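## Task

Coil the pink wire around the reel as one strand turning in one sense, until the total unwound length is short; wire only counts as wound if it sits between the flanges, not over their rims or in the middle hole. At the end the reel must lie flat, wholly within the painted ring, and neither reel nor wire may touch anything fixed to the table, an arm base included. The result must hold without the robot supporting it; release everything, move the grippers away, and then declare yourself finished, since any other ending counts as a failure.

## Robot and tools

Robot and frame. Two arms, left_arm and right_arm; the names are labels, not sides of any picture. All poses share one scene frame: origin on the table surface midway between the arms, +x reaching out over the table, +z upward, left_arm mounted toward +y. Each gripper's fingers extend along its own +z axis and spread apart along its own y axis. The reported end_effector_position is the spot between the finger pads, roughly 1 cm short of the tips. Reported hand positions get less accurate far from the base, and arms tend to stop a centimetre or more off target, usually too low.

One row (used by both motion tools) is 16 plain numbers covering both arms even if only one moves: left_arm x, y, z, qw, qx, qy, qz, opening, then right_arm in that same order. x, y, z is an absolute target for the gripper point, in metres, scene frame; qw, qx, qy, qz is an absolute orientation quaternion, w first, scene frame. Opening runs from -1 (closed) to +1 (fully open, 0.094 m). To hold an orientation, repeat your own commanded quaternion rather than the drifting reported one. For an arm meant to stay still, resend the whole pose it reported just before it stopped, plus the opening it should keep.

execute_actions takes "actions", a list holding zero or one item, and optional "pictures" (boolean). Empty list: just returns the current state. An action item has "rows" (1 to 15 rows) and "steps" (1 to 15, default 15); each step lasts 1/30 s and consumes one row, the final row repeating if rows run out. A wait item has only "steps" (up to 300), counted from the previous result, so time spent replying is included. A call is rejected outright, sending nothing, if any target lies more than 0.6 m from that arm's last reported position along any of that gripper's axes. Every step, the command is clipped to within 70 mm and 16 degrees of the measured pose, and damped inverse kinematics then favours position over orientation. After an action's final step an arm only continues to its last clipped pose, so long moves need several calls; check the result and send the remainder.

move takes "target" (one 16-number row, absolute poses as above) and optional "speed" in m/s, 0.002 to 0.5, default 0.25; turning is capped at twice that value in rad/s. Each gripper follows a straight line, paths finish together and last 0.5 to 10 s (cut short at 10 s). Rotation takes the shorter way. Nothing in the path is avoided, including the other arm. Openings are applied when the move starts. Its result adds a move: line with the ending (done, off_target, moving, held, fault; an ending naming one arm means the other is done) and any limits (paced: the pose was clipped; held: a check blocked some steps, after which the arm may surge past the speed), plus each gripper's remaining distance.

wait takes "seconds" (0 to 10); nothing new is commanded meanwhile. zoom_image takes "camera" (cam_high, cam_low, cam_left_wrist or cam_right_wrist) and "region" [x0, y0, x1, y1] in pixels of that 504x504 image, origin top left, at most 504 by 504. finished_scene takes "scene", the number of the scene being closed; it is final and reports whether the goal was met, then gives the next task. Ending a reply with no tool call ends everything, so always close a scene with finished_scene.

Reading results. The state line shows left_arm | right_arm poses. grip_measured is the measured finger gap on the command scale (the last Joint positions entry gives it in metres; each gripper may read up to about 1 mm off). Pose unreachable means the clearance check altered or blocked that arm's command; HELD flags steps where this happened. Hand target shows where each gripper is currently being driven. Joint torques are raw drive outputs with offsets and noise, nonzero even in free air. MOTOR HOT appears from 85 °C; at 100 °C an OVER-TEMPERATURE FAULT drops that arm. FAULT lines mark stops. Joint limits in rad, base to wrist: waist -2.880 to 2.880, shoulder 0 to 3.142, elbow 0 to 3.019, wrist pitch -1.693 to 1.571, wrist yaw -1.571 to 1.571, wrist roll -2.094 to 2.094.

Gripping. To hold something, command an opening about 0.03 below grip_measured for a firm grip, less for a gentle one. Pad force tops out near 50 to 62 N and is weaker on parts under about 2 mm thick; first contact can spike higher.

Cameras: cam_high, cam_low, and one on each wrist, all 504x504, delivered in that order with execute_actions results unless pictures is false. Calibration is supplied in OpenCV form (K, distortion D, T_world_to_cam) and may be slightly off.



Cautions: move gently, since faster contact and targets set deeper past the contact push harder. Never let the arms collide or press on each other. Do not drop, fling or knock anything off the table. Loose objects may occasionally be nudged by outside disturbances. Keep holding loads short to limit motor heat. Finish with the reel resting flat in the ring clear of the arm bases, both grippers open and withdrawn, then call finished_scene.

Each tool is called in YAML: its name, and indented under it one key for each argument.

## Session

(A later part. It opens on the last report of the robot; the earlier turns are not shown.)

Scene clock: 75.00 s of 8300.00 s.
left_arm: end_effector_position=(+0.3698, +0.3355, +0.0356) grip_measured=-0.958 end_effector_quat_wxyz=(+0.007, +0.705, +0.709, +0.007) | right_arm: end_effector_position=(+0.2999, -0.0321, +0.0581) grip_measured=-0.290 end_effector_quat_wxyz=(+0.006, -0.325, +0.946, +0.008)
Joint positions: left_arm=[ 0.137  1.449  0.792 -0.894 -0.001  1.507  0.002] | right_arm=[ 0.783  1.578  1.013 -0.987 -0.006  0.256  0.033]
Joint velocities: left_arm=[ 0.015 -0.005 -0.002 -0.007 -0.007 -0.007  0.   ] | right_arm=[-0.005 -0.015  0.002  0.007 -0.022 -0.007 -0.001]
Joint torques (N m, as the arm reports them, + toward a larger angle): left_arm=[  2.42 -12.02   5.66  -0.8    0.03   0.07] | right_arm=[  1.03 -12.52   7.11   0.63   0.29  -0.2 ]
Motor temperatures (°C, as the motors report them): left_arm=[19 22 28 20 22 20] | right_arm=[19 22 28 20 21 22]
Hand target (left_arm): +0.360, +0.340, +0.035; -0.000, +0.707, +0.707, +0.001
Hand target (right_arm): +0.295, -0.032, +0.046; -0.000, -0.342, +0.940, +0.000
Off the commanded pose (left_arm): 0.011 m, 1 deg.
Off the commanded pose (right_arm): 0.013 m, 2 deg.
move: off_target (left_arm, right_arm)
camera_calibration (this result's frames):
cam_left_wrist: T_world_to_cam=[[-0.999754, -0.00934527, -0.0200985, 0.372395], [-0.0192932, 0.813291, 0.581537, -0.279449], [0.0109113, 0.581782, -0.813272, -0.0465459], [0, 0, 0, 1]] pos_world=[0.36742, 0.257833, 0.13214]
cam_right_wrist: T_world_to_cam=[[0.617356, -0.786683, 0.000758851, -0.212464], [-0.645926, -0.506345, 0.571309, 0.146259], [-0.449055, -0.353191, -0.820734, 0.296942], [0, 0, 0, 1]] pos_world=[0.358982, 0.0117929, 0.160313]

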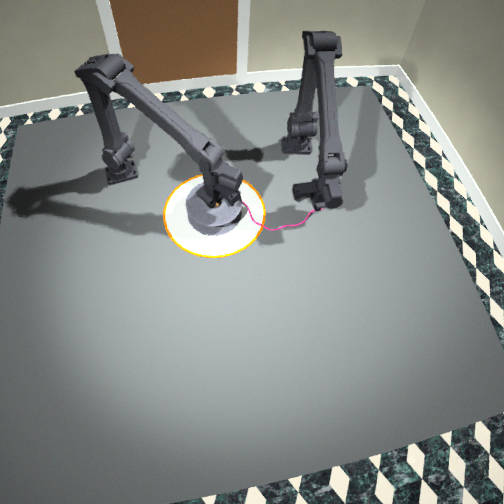

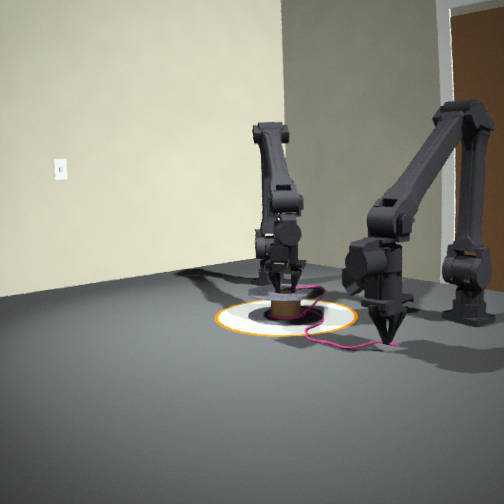

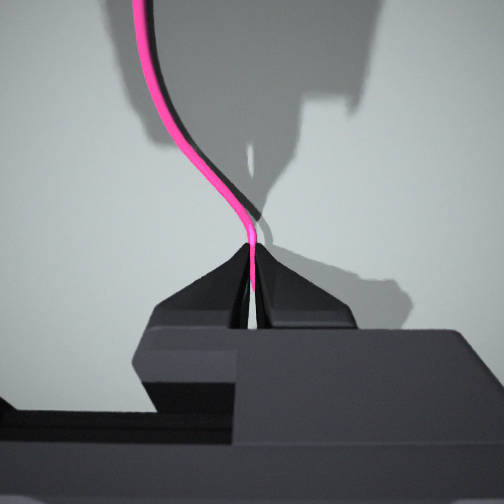

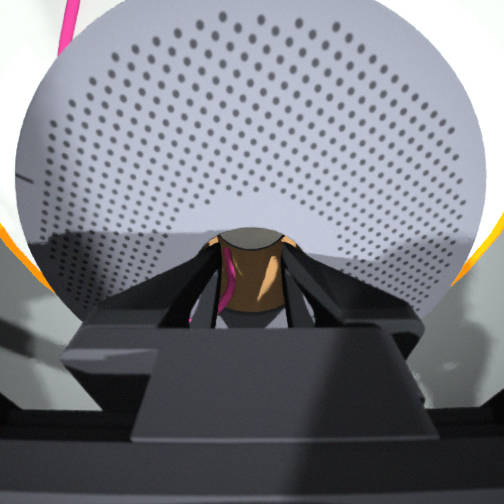

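Continue to ψ=330.

move:
  target: [0.36,0.34,0.035,0,0.707,0.707,0,-1, 0.295,-0.032,0.046,0,-0.966,0.259,0,-0.25]
  speed: 0.15

zoom_image:
  camera: "cam_low"
  region: [200,250,420,370]

Scene clock: 84.07 s of 8300.00 s.
left_arm: end_effector_position=(+0.3698, +0.3355, +0.0356) grip_measured=-0.958 end_effector_quat_wxyz=(+0.007, +0.706, +0.708, +0.007) | right_arm: end_effector_position=(+0.2999, -0.0320, +0.0586) grip_measured=-0.282 end_effector_quat_wxyz=(-0.010, +0.961, -0.277, +0.001)
Joint positions: left_arm=[ 0.137  1.449  0.792 -0.894 -0.001  1.51   0.002] | right_arm=[ 0.783  1.577  1.013 -0.987 -0.006 -1.663  0.034]
Joint velocities: left_arm=[-0.015  0.005  0.007  0.012 -0.051 -0.051 -0.   ] | right_arm=[-0.005 -0.015 -0.012  0.002 -0.022 -0.11  -0.001]
Joint torques (N m, as the arm reports them, + toward a larger angle): left_arm=[  2.37 -11.96   5.7   -0.81   0.05   0.05] | right_arm=[  1.   -12.32   7.03   0.53   0.2   -0.19]
Motor temperatures (°C, as the motors report them): left_arm=[19 22 28 20 22 20] | right_arm=[19 22 28 20 21 22]
Hand target (left_arm): +0.360, +0.340, +0.035; -0.000, +0.707, +0.707, +0.000
Hand target (right_arm): +0.295, -0.032, +0.046; +0.000, +0.966, -0.259, -0.000
Off the commanded pose (left_arm): 0.011 m, 1 deg.
Off the commanded pose (right_arm): 0.014 m, 2 deg.
move: off_target (left_arm, right_arm)
camera_calibration (this result's frames):
cam_left_wrist: T_world_to_cam=[[-0.999776, -0.00667503, -0.0200988, 0.371507], [-0.0171218, 0.813309, 0.581579, -0.280259], [0.0124645, 0.581793, -0.813241, -0.0471252], [0, 0, 0, 1]] pos_world=[0.367212, 0.257834, 0.132136]
cam_right_wrist: T_world_to_cam=[[0.529037, 0.848026, 0.0311755, -0.135406], [0.681109, -0.446246, 0.580479, -0.250518], [0.506173, -0.28586, -0.813679, 0.0126366], [0, 0, 0, 1]] pos_world=[0.235868, 0.00664725, 0.159924]

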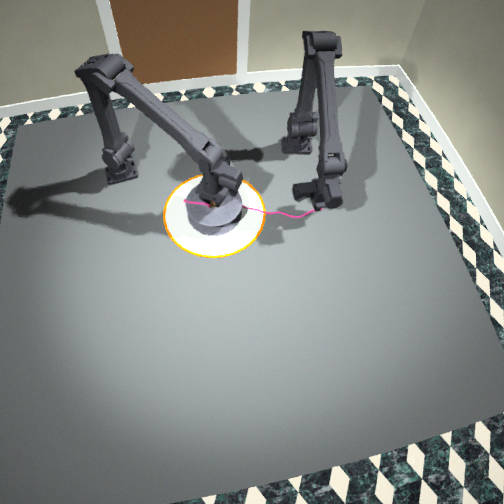

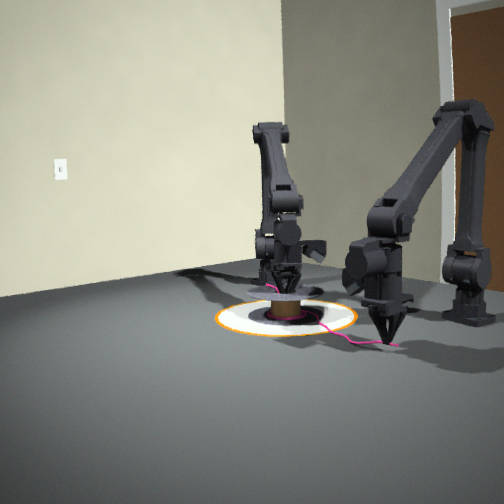

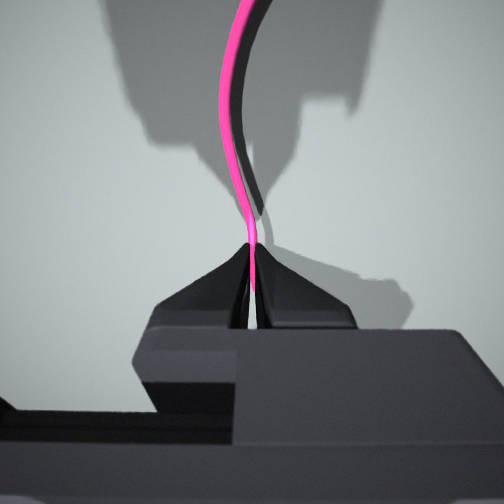

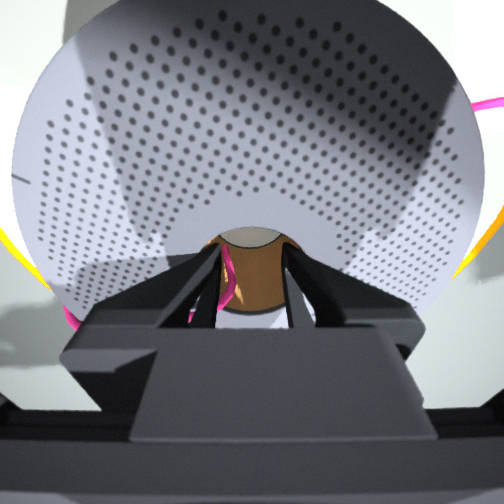

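Region (200, 250, 420, 370) of cam_low's 504x504 image, scaled by 2.291, with more detail than that image has; it fills the top 275 rows of this view, and the rest is white.

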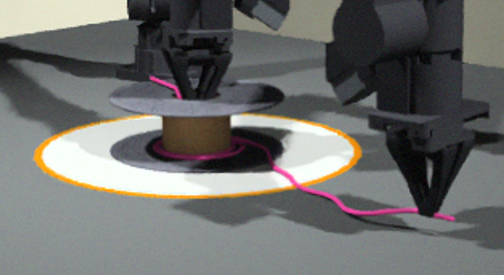

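move:
  target: [0.36,0.34,0.035,0,0.707,0.707,0,-1, 0.298,-0.032,0.10,0,-0.966,0.259,0,-0.55]
  speed: 0.05

move:
  target: [0.36,0.34,0.035,0,0.707,0.707,0,-1, 0.298,-0.032,0.10,0,-0.5,0.866,0,-0.55]
  speed: 0.4

move:
  target: [0.36,0.34,0.035,0,0.707,0.707,0,-1, 0.298,-0.032,0.10,0,0.259,0.966,0,-0.55]
  speed: 0.4

Scene clock: 91.37 s of 8300.00 s.
left_arm: end_effector_position=(+0.3698, +0.3355, +0.0356) grip_measured=-0.958 end_effector_quat_wxyz=(+0.007, +0.706, +0.708, +0.007) | right_arm: end_effector_position=(+0.2880, -0.0485, +0.0780) grip_measured=-0.548 end_effector_quat_wxyz=(+0.024, +0.963, -0.267, -0.011)
Joint positions: left_arm=[ 0.137  1.449  0.792 -0.894 -0.001  1.51   0.002] | right_arm=[ 0.783  1.543  1.03  -1.11  -0.003 -1.684  0.021]
Joint velocities: left_arm=[ 0.005 -0.005 -0.017 -0.002 -0.022  0.051 -0.001] | right_arm=[ 0.005 -0.024 -0.012 -0.002 -0.037  0.051 -0.001]
Joint torques (N m, as the arm reports them, + toward a larger angle): left_arm=[  2.37 -11.98   5.7   -0.79   0.05   0.05] | right_arm=[  0.48 -15.35  12.43  -0.58   0.06  -0.07]
Motor temperatures (°C, as the motors report them): left_arm=[19 22 28 20 21 20] | right_arm=[19 22 28 20 21 22]
Hand target (left_arm): +0.360, +0.340, +0.035; -0.000, +0.707, +0.707, +0.000
Hand target (right_arm): +0.297, -0.033, +0.100; -0.000, +0.966, -0.259, -0.000
Off the commanded pose (left_arm): 0.011 m, 1 deg.
Off the commanded pose (right_arm): 0.029 m, 3 deg.
After step 90, 3.13 s passed at rest.
move: off_target (left_arm, right_arm)
camera_calibration (this result's frames):
cam_left_wrist: T_world_to_cam=[[-0.999776, -0.00667503, -0.0200988, 0.371507], [-0.0171218, 0.813309, 0.581579, -0.280259], [0.0124645, 0.581793, -0.813241, -0.0471252], [0, 0, 0, 1]] pos_world=[0.367212, 0.257834, 0.132136]
cam_right_wrist: T_world_to_cam=[[0.51089, 0.858714, -0.0400098, -0.104432], [0.713481, -0.397603, 0.576938, -0.267753], [0.479517, -0.323298, -0.815808, 0.0356787], [0, 0, 0, 1]] pos_world=[0.227281, -0.00524691, 0.179405]

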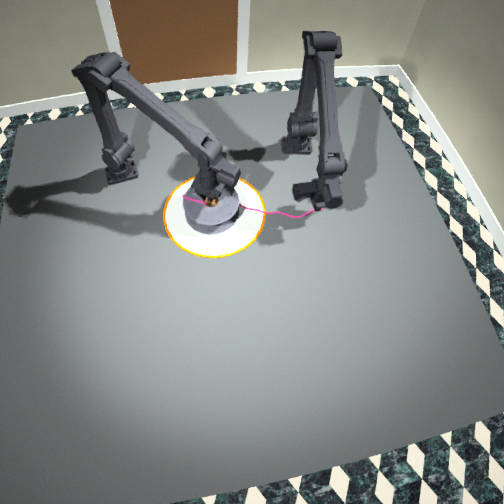

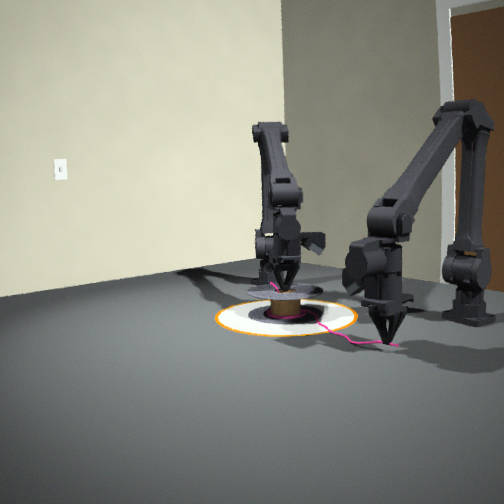

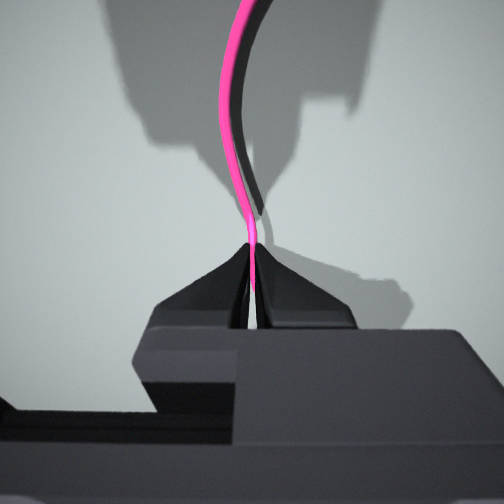

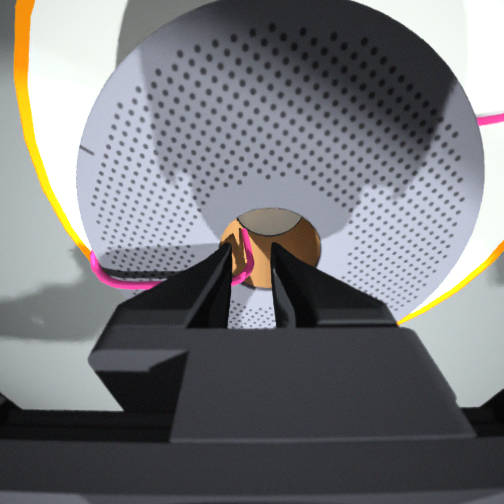

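Scene clock: 94.00 s of 8300.00 s.
left_arm: end_effector_position=(+0.3698, +0.3355, +0.0356) grip_measured=-0.958 end_effector_quat_wxyz=(+0.007, +0.706, +0.708, +0.007) | right_arm: end_effector_position=(+0.2880, -0.0485, +0.0780) grip_measured=-0.548 end_effector_quat_wxyz=(-0.025, -0.503, +0.864, -0.009)
Joint positions: left_arm=[ 0.137  1.449  0.792 -0.894 -0.001  1.51   0.002] | right_arm=[ 0.783  1.543  1.03  -1.11  -0.003 -0.138  0.021]
Joint velocities: left_arm=[ 0.005  0.005 -0.012 -0.002  0.051 -0.037  0.   ] | right_arm=[-0.015 -0.015 -0.002 -0.012  0.022 -0.007  0.   ]
Joint torques (N m, as the arm reports them, + toward a larger angle): left_arm=[  2.28 -11.95   5.7   -0.79   0.06   0.06] | right_arm=[  0.43 -15.21  12.54  -0.46   0.13   0.14]
Motor temperatures (°C, as the motors report them): left_arm=[19 22 28 20 21 20] | right_arm=[19 22 29 20 21 22]
Hand target (left_arm): +0.360, +0.340, +0.035; -0.000, +0.707, +0.707, +0.000
Hand target (right_arm): +0.297, -0.033, +0.100; +0.000, -0.500, +0.866, +0.000
Off the commanded pose (left_arm): 0.011 m, 1 deg.
Off the commanded pose (right_arm): 0.029 m, 3 deg.
move: off_target (left_arm, right_arm)
camera_calibration (this result's frames):
cam_left_wrist: T_world_to_cam=[[-0.999776, -0.00667503, -0.0200988, 0.371507], [-0.0171218, 0.813309, 0.581579, -0.280259], [0.0124645, 0.581793, -0.813241, -0.0471252], [0, 0, 0, 1]] pos_world=[0.367212, 0.257834, 0.132136]
cam_right_wrist: T_world_to_cam=[[0.872037, -0.489439, 0.00121338, -0.277066], [-0.382682, -0.680276, 0.625123, 0.0305199], [-0.305134, -0.545594, -0.780525, 0.248158], [0, 0, 0, 1]] pos_world=[0.329012, 0.0205485, 0.174951]

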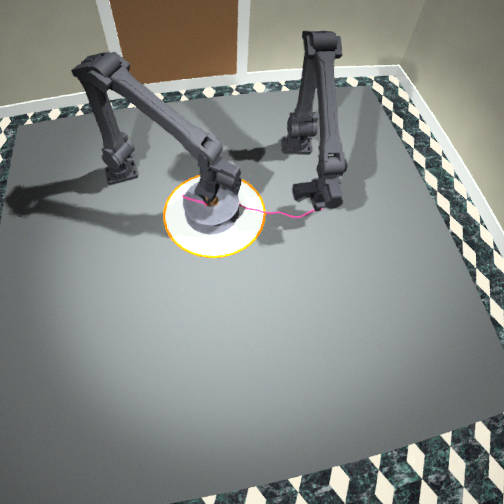

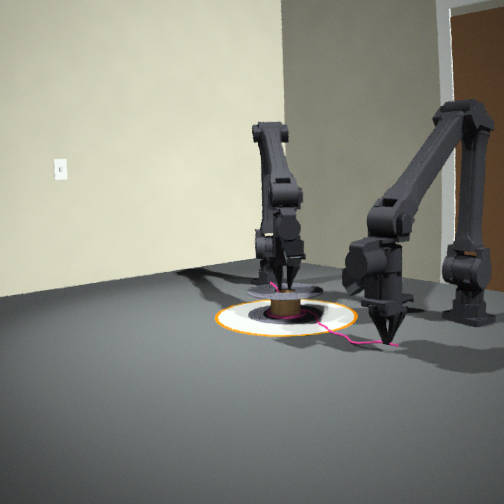

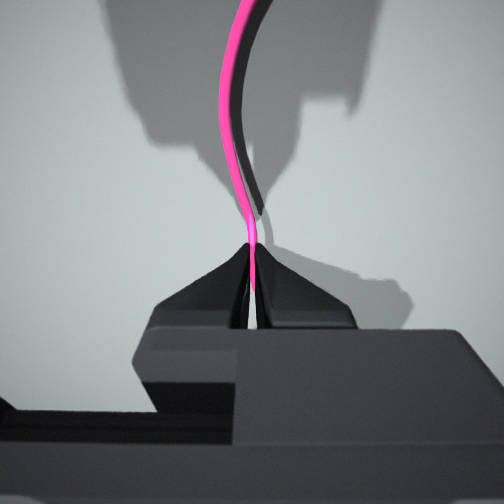

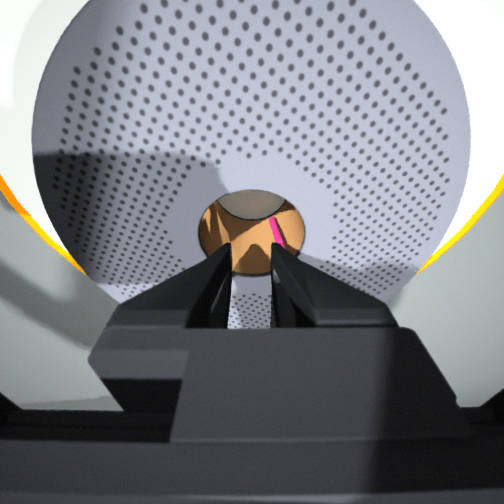

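Scene clock: 96.67 s of 8300.00 s.
left_arm: end_effector_position=(+0.3698, +0.3355, +0.0356) grip_measured=-0.958 end_effector_quat_wxyz=(+0.007, +0.706, +0.708, +0.007) | right_arm: end_effector_position=(+0.2880, -0.0485, +0.0780) grip_measured=-0.548 end_effector_quat_wxyz=(-0.011, +0.255, +0.967, -0.023)
Joint positions: left_arm=[ 0.137  1.449  0.792 -0.894 -0.001  1.51   0.002] | right_arm=[ 0.783  1.543  1.03  -1.11  -0.003  1.433  0.021]
Joint velocities: left_arm=[-0.005 -0.015  0.012  0.002 -0.051 -0.081 -0.001] | right_arm=[-0.015  0.015 -0.012 -0.012 -0.037 -0.007  0.   ]
Joint torques (N m, as the arm reports them, + toward a larger angle): left_arm=[  2.41 -11.95   5.71  -0.8    0.05   0.05] | right_arm=[  0.45 -15.14  12.46  -0.55   0.22   0.18]
Motor temperatures (°C, as the motors report them): left_arm=[19 22 28 20 21 20] | right_arm=[19 22 29 20 21 22]
Hand target (left_arm): +0.360, +0.340, +0.035; -0.000, +0.707, +0.707, +0.000
Hand target (right_arm): +0.297, -0.033, +0.100; +0.000, +0.259, +0.966, +0.000
Off the commanded pose (left_arm): 0.011 m, 1 deg.
Off the commanded pose (right_arm): 0.029 m, 3 deg.
move: off_target (left_arm, right_arm)
camera_calibration (this result's frames):
cam_left_wrist: T_world_to_cam=[[-0.999776, -0.00667503, -0.0200988, 0.371507], [-0.0171218, 0.813309, 0.581579, -0.280259], [0.0124645, 0.581793, -0.813241, -0.0471252], [0, 0, 0, 1]] pos_world=[0.367212, 0.257834, 0.132136]
cam_right_wrist: T_world_to_cam=[[-0.488884, -0.870127, 0.062215, 0.0917148], [-0.684192, 0.426705, 0.591442, 0.173689], [-0.541177, 0.24658, -0.803944, 0.356399], [0, 0, 0, 1]] pos_world=[0.35655, -0.0821914, 0.178092]

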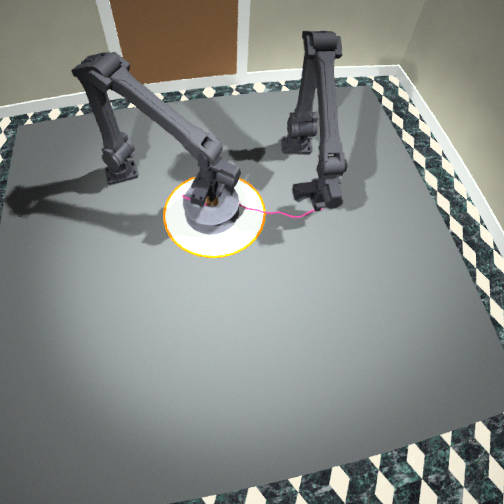

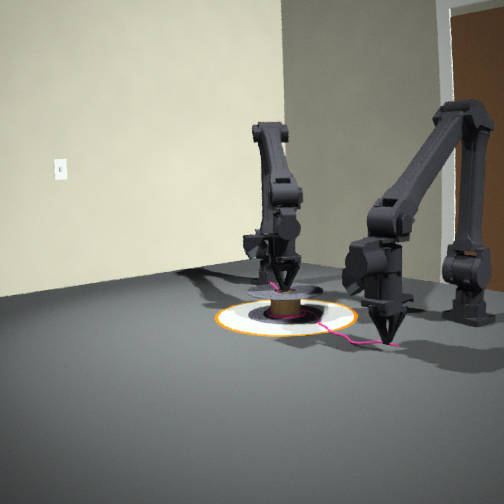

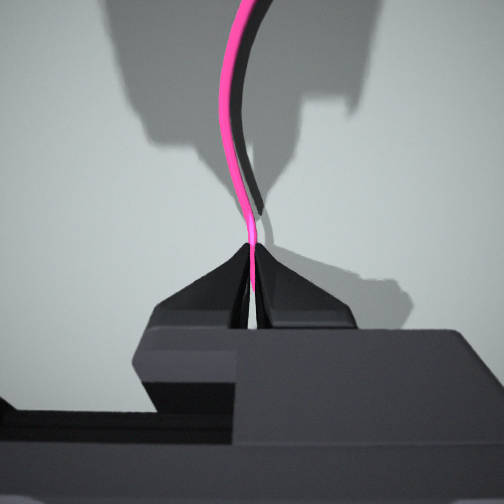

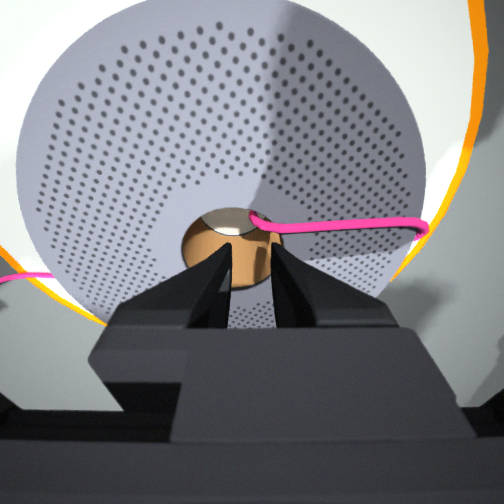

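move:
  target: [0.36,0.34,0.035,0,0.707,0.707,0,-1, 0.290,-0.038,0.046,0,0.259,0.966,0,-1]
  speed: 0.04

move:
  target: [0.36,0.34,0.035,0,0.707,0.707,0,-1, 0.295,-0.032,0.046,0,0.259,0.966,0,-0.25]
  speed: 0.04

Scene clock: 101.97 s of 8300.00 s.
left_arm: end_effector_position=(+0.3698, +0.3355, +0.0356) grip_measured=-0.958 end_effector_quat_wxyz=(+0.007, +0.706, +0.708, +0.007) | right_arm: end_effector_position=(+0.2956, -0.0388, +0.0567) grip_measured=-0.996 end_effector_quat_wxyz=(+0.002, +0.260, +0.966, +0.007)
Joint positions: left_arm=[ 0.137  1.449  0.792 -0.894 -0.001  1.51   0.002] | right_arm=[ 0.783  1.563  0.99  -0.982 -0.002  1.443  0.   ]
Joint velocities: left_arm=[ 0.015 -0.005  0.012 -0.007  0.066 -0.007 -0.   ] | right_arm=[-0.005 -0.005 -0.017  0.012  0.051  0.037 -0.   ]
Joint torques (N m, as the arm reports them, + toward a larger angle): left_arm=[  2.35 -11.95   5.7   -0.8    0.06   0.05] | right_arm=[  1.08 -12.04   6.99   0.58   0.23   0.14]
Motor temperatures (°C, as the motors report them): left_arm=[19 22 28 20 21 20] | right_arm=[19 22 30 20 21 22]
Hand target (left_arm): +0.360, +0.340, +0.035; -0.000, +0.707, +0.707, +0.000
Hand target (right_arm): +0.290, -0.038, +0.046; +0.000, +0.259, +0.966, -0.000
Off the commanded pose (left_arm): 0.011 m, 1 deg.
Off the commanded pose (right_arm): 0.012 m, 1 deg.
After step 90, 1.13 s passed at rest.
move: off_target (left_arm, right_arm)
camera_calibration (this result's frames):
cam_left_wrist: T_world_to_cam=[[-0.999776, -0.00667503, -0.0200988, 0.371507], [-0.0171218, 0.813309, 0.581579, -0.280259], [0.0124645, 0.581793, -0.813241, -0.0471252], [0, 0, 0, 1]] pos_world=[0.367212, 0.257834, 0.132136]
cam_right_wrist: T_world_to_cam=[[-0.498036, -0.867147, -0.00410538, 0.111738], [-0.704847, 0.402054, 0.584417, 0.192869], [-0.505124, 0.293954, -0.811443, 0.332626], [0, 0, 0, 1]] pos_world=[0.35961, -0.0784277, 0.15765]

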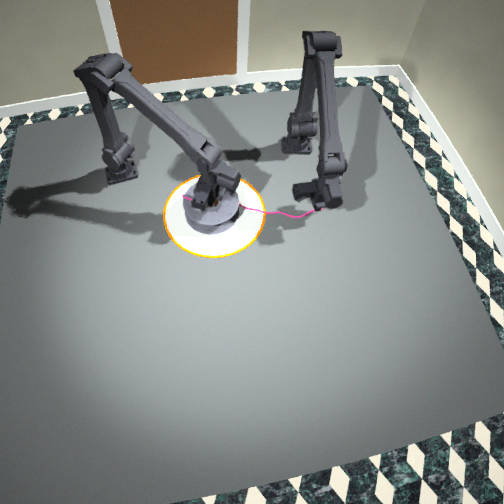

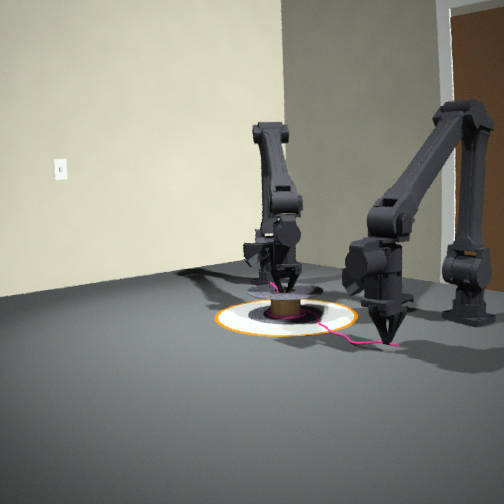

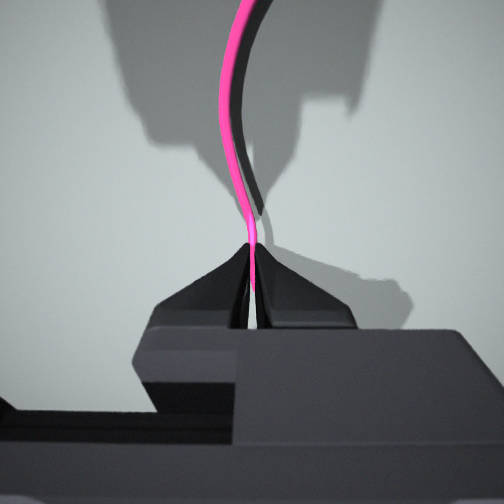

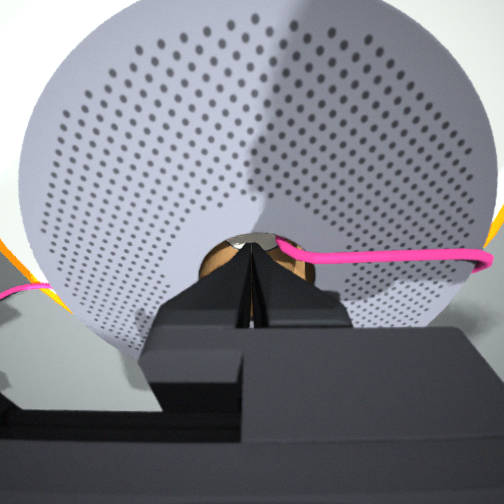

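Scene clock: 102.67 s of 8300.00 s.
left_arm: end_effector_position=(+0.3698, +0.3355, +0.0356) grip_measured=-0.958 end_effector_quat_wxyz=(+0.007, +0.706, +0.708, +0.007) | right_arm: end_effector_position=(+0.2956, -0.0390, +0.0586) grip_measured=-0.283 end_effector_quat_wxyz=(+0.003, +0.260, +0.965, +0.009)
Joint positions: left_arm=[ 0.137  1.449  0.792 -0.894 -0.001  1.51   0.002] | right_arm=[ 0.783  1.559  0.99  -0.984 -0.002  1.444  0.034]
Joint velocities: left_arm=[-0.005 -0.005 -0.012  0.007 -0.095  0.022 -0.001] | right_arm=[ 0.005 -0.005  0.017 -0.027 -0.007  0.022 -0.   ]
Joint torques (N m, as the arm reports them, + toward a larger angle): left_arm=[  2.33 -11.99   5.72  -0.79   0.05   0.05] | right_arm=[  1.01 -10.52   8.98   0.47   0.18   0.14]
Motor temperatures (°C, as the motors report them): left_arm=[19 22 28 20 21 20] | right_arm=[19 22 30 20 21 22]
Hand target (left_arm): +0.360, +0.340, +0.035; -0.000, +0.707, +0.707, +0.000
Hand target (right_arm): +0.295, -0.032, +0.046; -0.000, +0.259, +0.966, +0.000
Off the commanded pose (left_arm): 0.011 m, 1 deg.
Off the commanded pose (right_arm): 0.014 m, 1 deg.
move: off_target (left_arm, right_arm)
camera_calibration (this result's frames):
cam_left_wrist: T_world_to_cam=[[-0.999776, -0.00667503, -0.0200988, 0.371507], [-0.0171218, 0.813309, 0.581579, -0.280259], [0.0124645, 0.581793, -0.813241, -0.0471252], [0, 0, 0, 1]] pos_world=[0.367212, 0.257834, 0.132136]
cam_right_wrist: T_world_to_cam=[[-0.499352, -0.86637, -0.00708136, 0.112224], [-0.705479, 0.401847, 0.583796, 0.192001], [-0.502938, 0.296515, -0.81187, 0.333696], [0, 0, 0, 1]] pos_world=[0.35932, -0.0788733, 0.159623]

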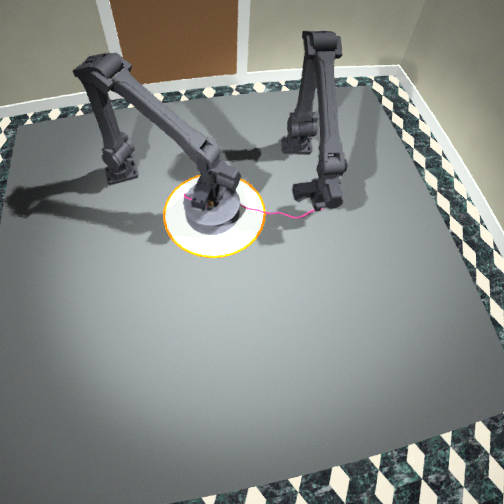

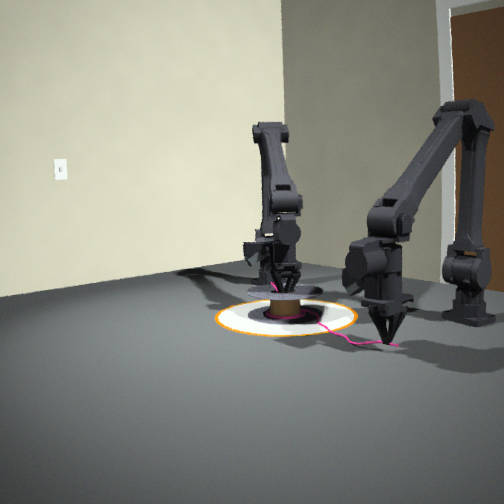

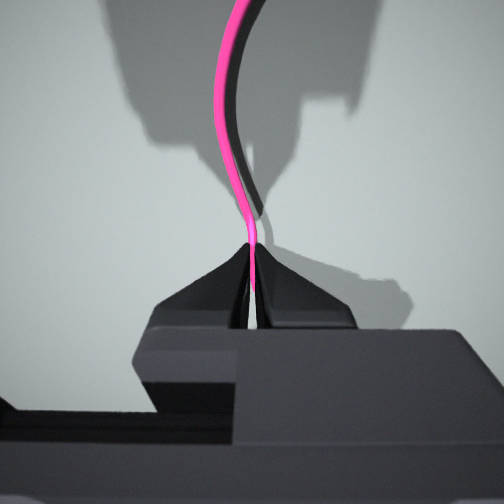

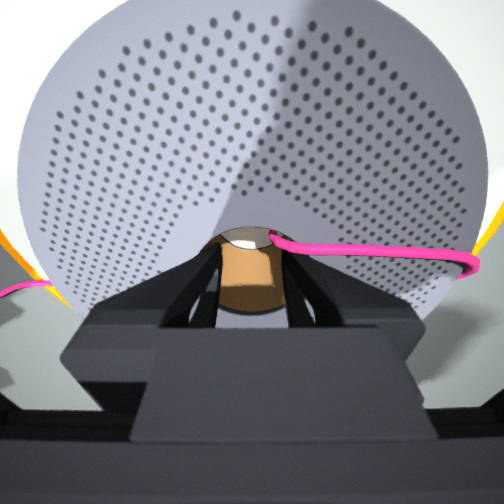

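move:
  target: [0.35,0.30,0.028,0,0.75,0.66,0,-1, 0.293,-0.035,0.046,0,-0.5,0.866,0,-0.25]
  speed: 0.15

zoom_image:
  camera: "cam_low"
  region: [200,250,420,370]

Scene clock: 111.17 s of 8300.00 s.
left_arm: end_effector_position=(+0.3532, +0.3033, +0.0275) grip_measured=-0.958 end_effector_quat_wxyz=(-0.003, +0.742, +0.670, -0.002) | right_arm: end_effector_position=(+0.2950, -0.0385, +0.0588) grip_measured=-0.279 end_effector_quat_wxyz=(+0.007, -0.484, +0.875, +0.006)
Joint positions: left_arm=[ 0.039  1.449  0.765 -0.894 -0.001  1.516  0.002] | right_arm=[ 0.783  1.558  0.99  -0.984 -0.006 -0.093  0.034]
Joint velocities: left_arm=[-0.005  0.005 -0.002 -0.017 -0.022  0.051  0.002] | right_arm=[ 0.005 -0.015  0.017  0.007 -0.051  0.022  0.001]
Joint torques (N m, as the arm reports them, + toward a larger angle): left_arm=[  0.42 -11.66   5.74   0.21   0.13   0.06] | right_arm=[  0.99 -11.2    8.15   0.62   0.24  -0.23]
Motor temperatures (°C, as the motors report them): left_arm=[19 22 28 20 21 20] | right_arm=[19 22 30 20 21 22]
Hand target (left_arm): +0.350, +0.299, +0.028; +0.000, +0.751, +0.661, -0.001
Hand target (right_arm): +0.293, -0.035, +0.046; -0.000, -0.500, +0.866, +0.000
Off the commanded pose (left_arm): 0.005 m, 2 deg.
Off the commanded pose (right_arm): 0.013 m, 2 deg.
move: off_target (right_arm)
camera_calibration (this result's frames):
cam_left_wrist: T_world_to_cam=[[-0.995192, 0.0977009, 0.00693894, 0.320497], [0.083403, 0.808142, 0.583053, -0.283545], [0.0513572, 0.580828, -0.812405, -0.0482353], [0, 0, 0, 1]] pos_world=[0.345081, 0.225848, 0.123911]
cam_right_wrist: T_world_to_cam=[[0.849112, -0.528162, 0.00733707, -0.273342], [-0.437925, -0.696138, 0.568871, 0.0709984], [-0.295348, -0.486248, -0.822394, 0.242636], [0, 0, 0, 1]] pos_world=[0.334852, 0.0230372, 0.161159]

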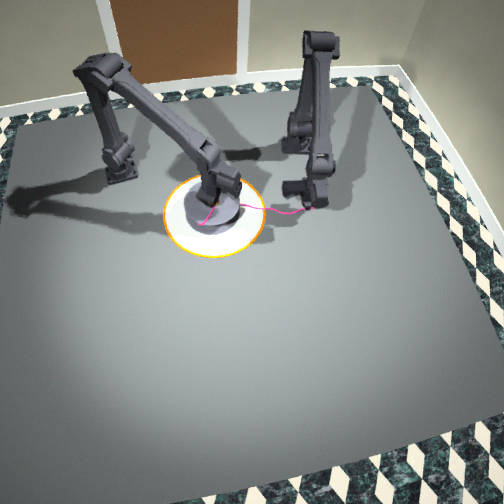

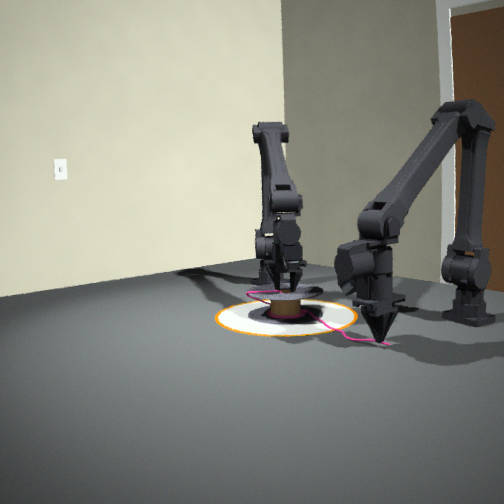

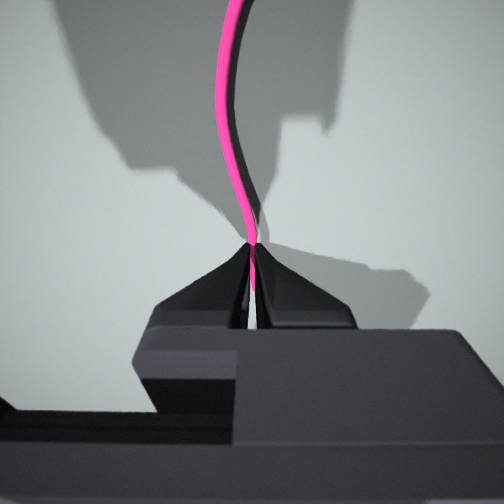

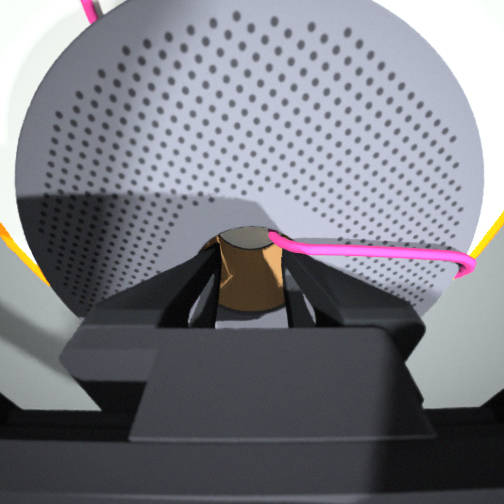

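Region (200, 250, 420, 370) of cam_low's 504x504 image, scaled by 2.291, with more detail than that image has; it fills the top 275 rows of this view, and the rest is white.

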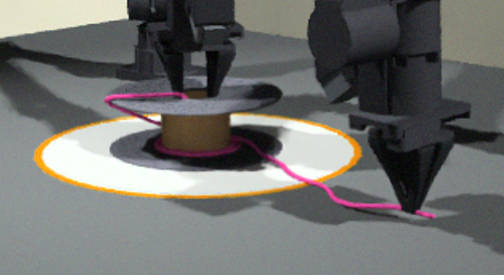

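move:
  target: [0.33,0.245,0.028,0,0.77,0.64,0,-1, 0.293,-0.035,0.046,0,-0.966,0.259,0,-0.25]
  speed: 0.15

zoom_image:
  camera: "cam_low"
  region: [200,250,420,370]

Scene clock: 118.77 s of 8300.00 s.
left_arm: end_effector_position=(+0.3347, +0.2465, +0.0284) grip_measured=-0.958 end_effector_quat_wxyz=(-0.002, +0.771, +0.637, -0.002) | right_arm: end_effector_position=(+0.2952, -0.0385, +0.0591) grip_measured=-0.273 end_effector_quat_wxyz=(-0.010, +0.961, -0.278, +0.001)
Joint positions: left_arm=[-0.138  1.435  0.754 -0.894  0.001  1.427  0.002] | right_arm=[ 0.783  1.557  0.99  -0.984 -0.005 -1.662  0.034]
Joint velocities: left_arm=[-0.005  0.005 -0.037 -0.007 -0.007 -0.007 -0.   ] | right_arm=[-0.015  0.005  0.002  0.007 -0.022 -0.037  0.   ]
Joint torques (N m, as the arm reports them, + toward a larger angle): left_arm=[  0.48 -11.54   5.53   0.19   0.12  -0.26] | right_arm=[  0.98 -11.07   8.08   0.52   0.14  -0.21]
Motor temperatures (°C, as the motors report them): left_arm=[19 22 28 20 21 20] | right_arm=[19 22 29 20 21 22]
Hand target (left_arm): +0.329, +0.244, +0.028; +0.001, +0.769, +0.639, -0.002
Hand target (right_arm): +0.293, -0.035, +0.046; -0.000, +0.966, -0.259, -0.000
Off the commanded pose (left_arm): 0.005 m, 0 deg.
Off the commanded pose (right_arm): 0.014 m, 3 deg.
move: off_target (right_arm)
camera_calibration (this result's frames):
cam_left_wrist: T_world_to_cam=[[-0.982815, 0.184532, 0.00484009, 0.28215], [0.152895, 0.799067, 0.581477, -0.257647], [0.103433, 0.572224, -0.813549, -0.0288301], [0, 0, 0, 1]] pos_world=[0.319676, 0.170309, 0.124995]
cam_right_wrist: T_world_to_cam=[[0.529995, 0.847433, 0.0310257, -0.127669], [0.679894, -0.44651, 0.581698, -0.250237], [0.506804, -0.287203, -0.812813, 0.0132235], [0, 0, 0, 1]] pos_world=[0.231097, 0.000255403, 0.160272]

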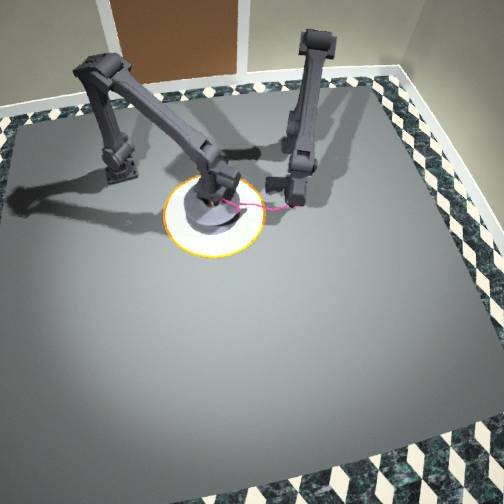

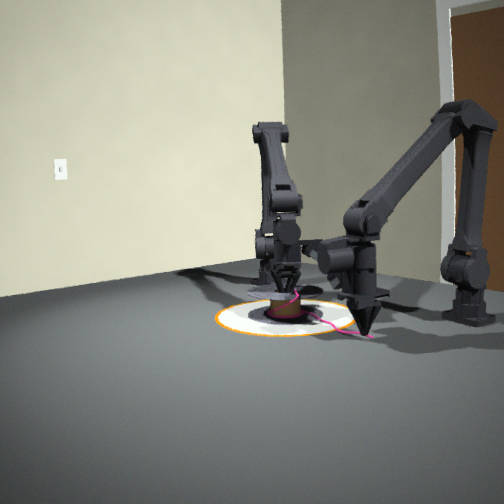

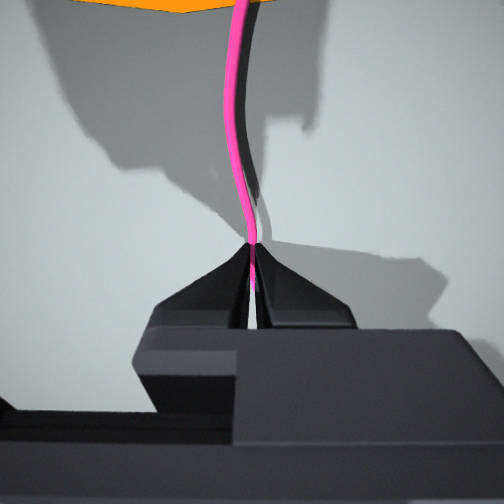

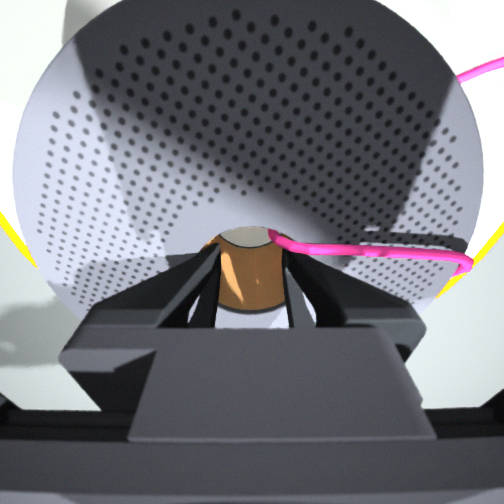

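Region (200, 250, 420, 370) of cam_low's 504x504 image, scaled by 2.291, with more detail than that image has; it fills the top 275 rows of this view, and the rest is white.

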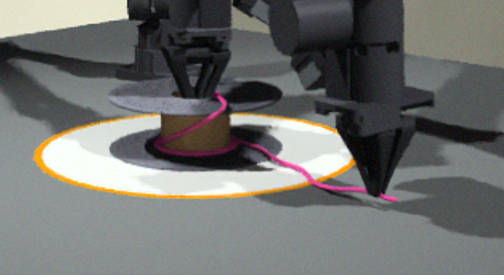

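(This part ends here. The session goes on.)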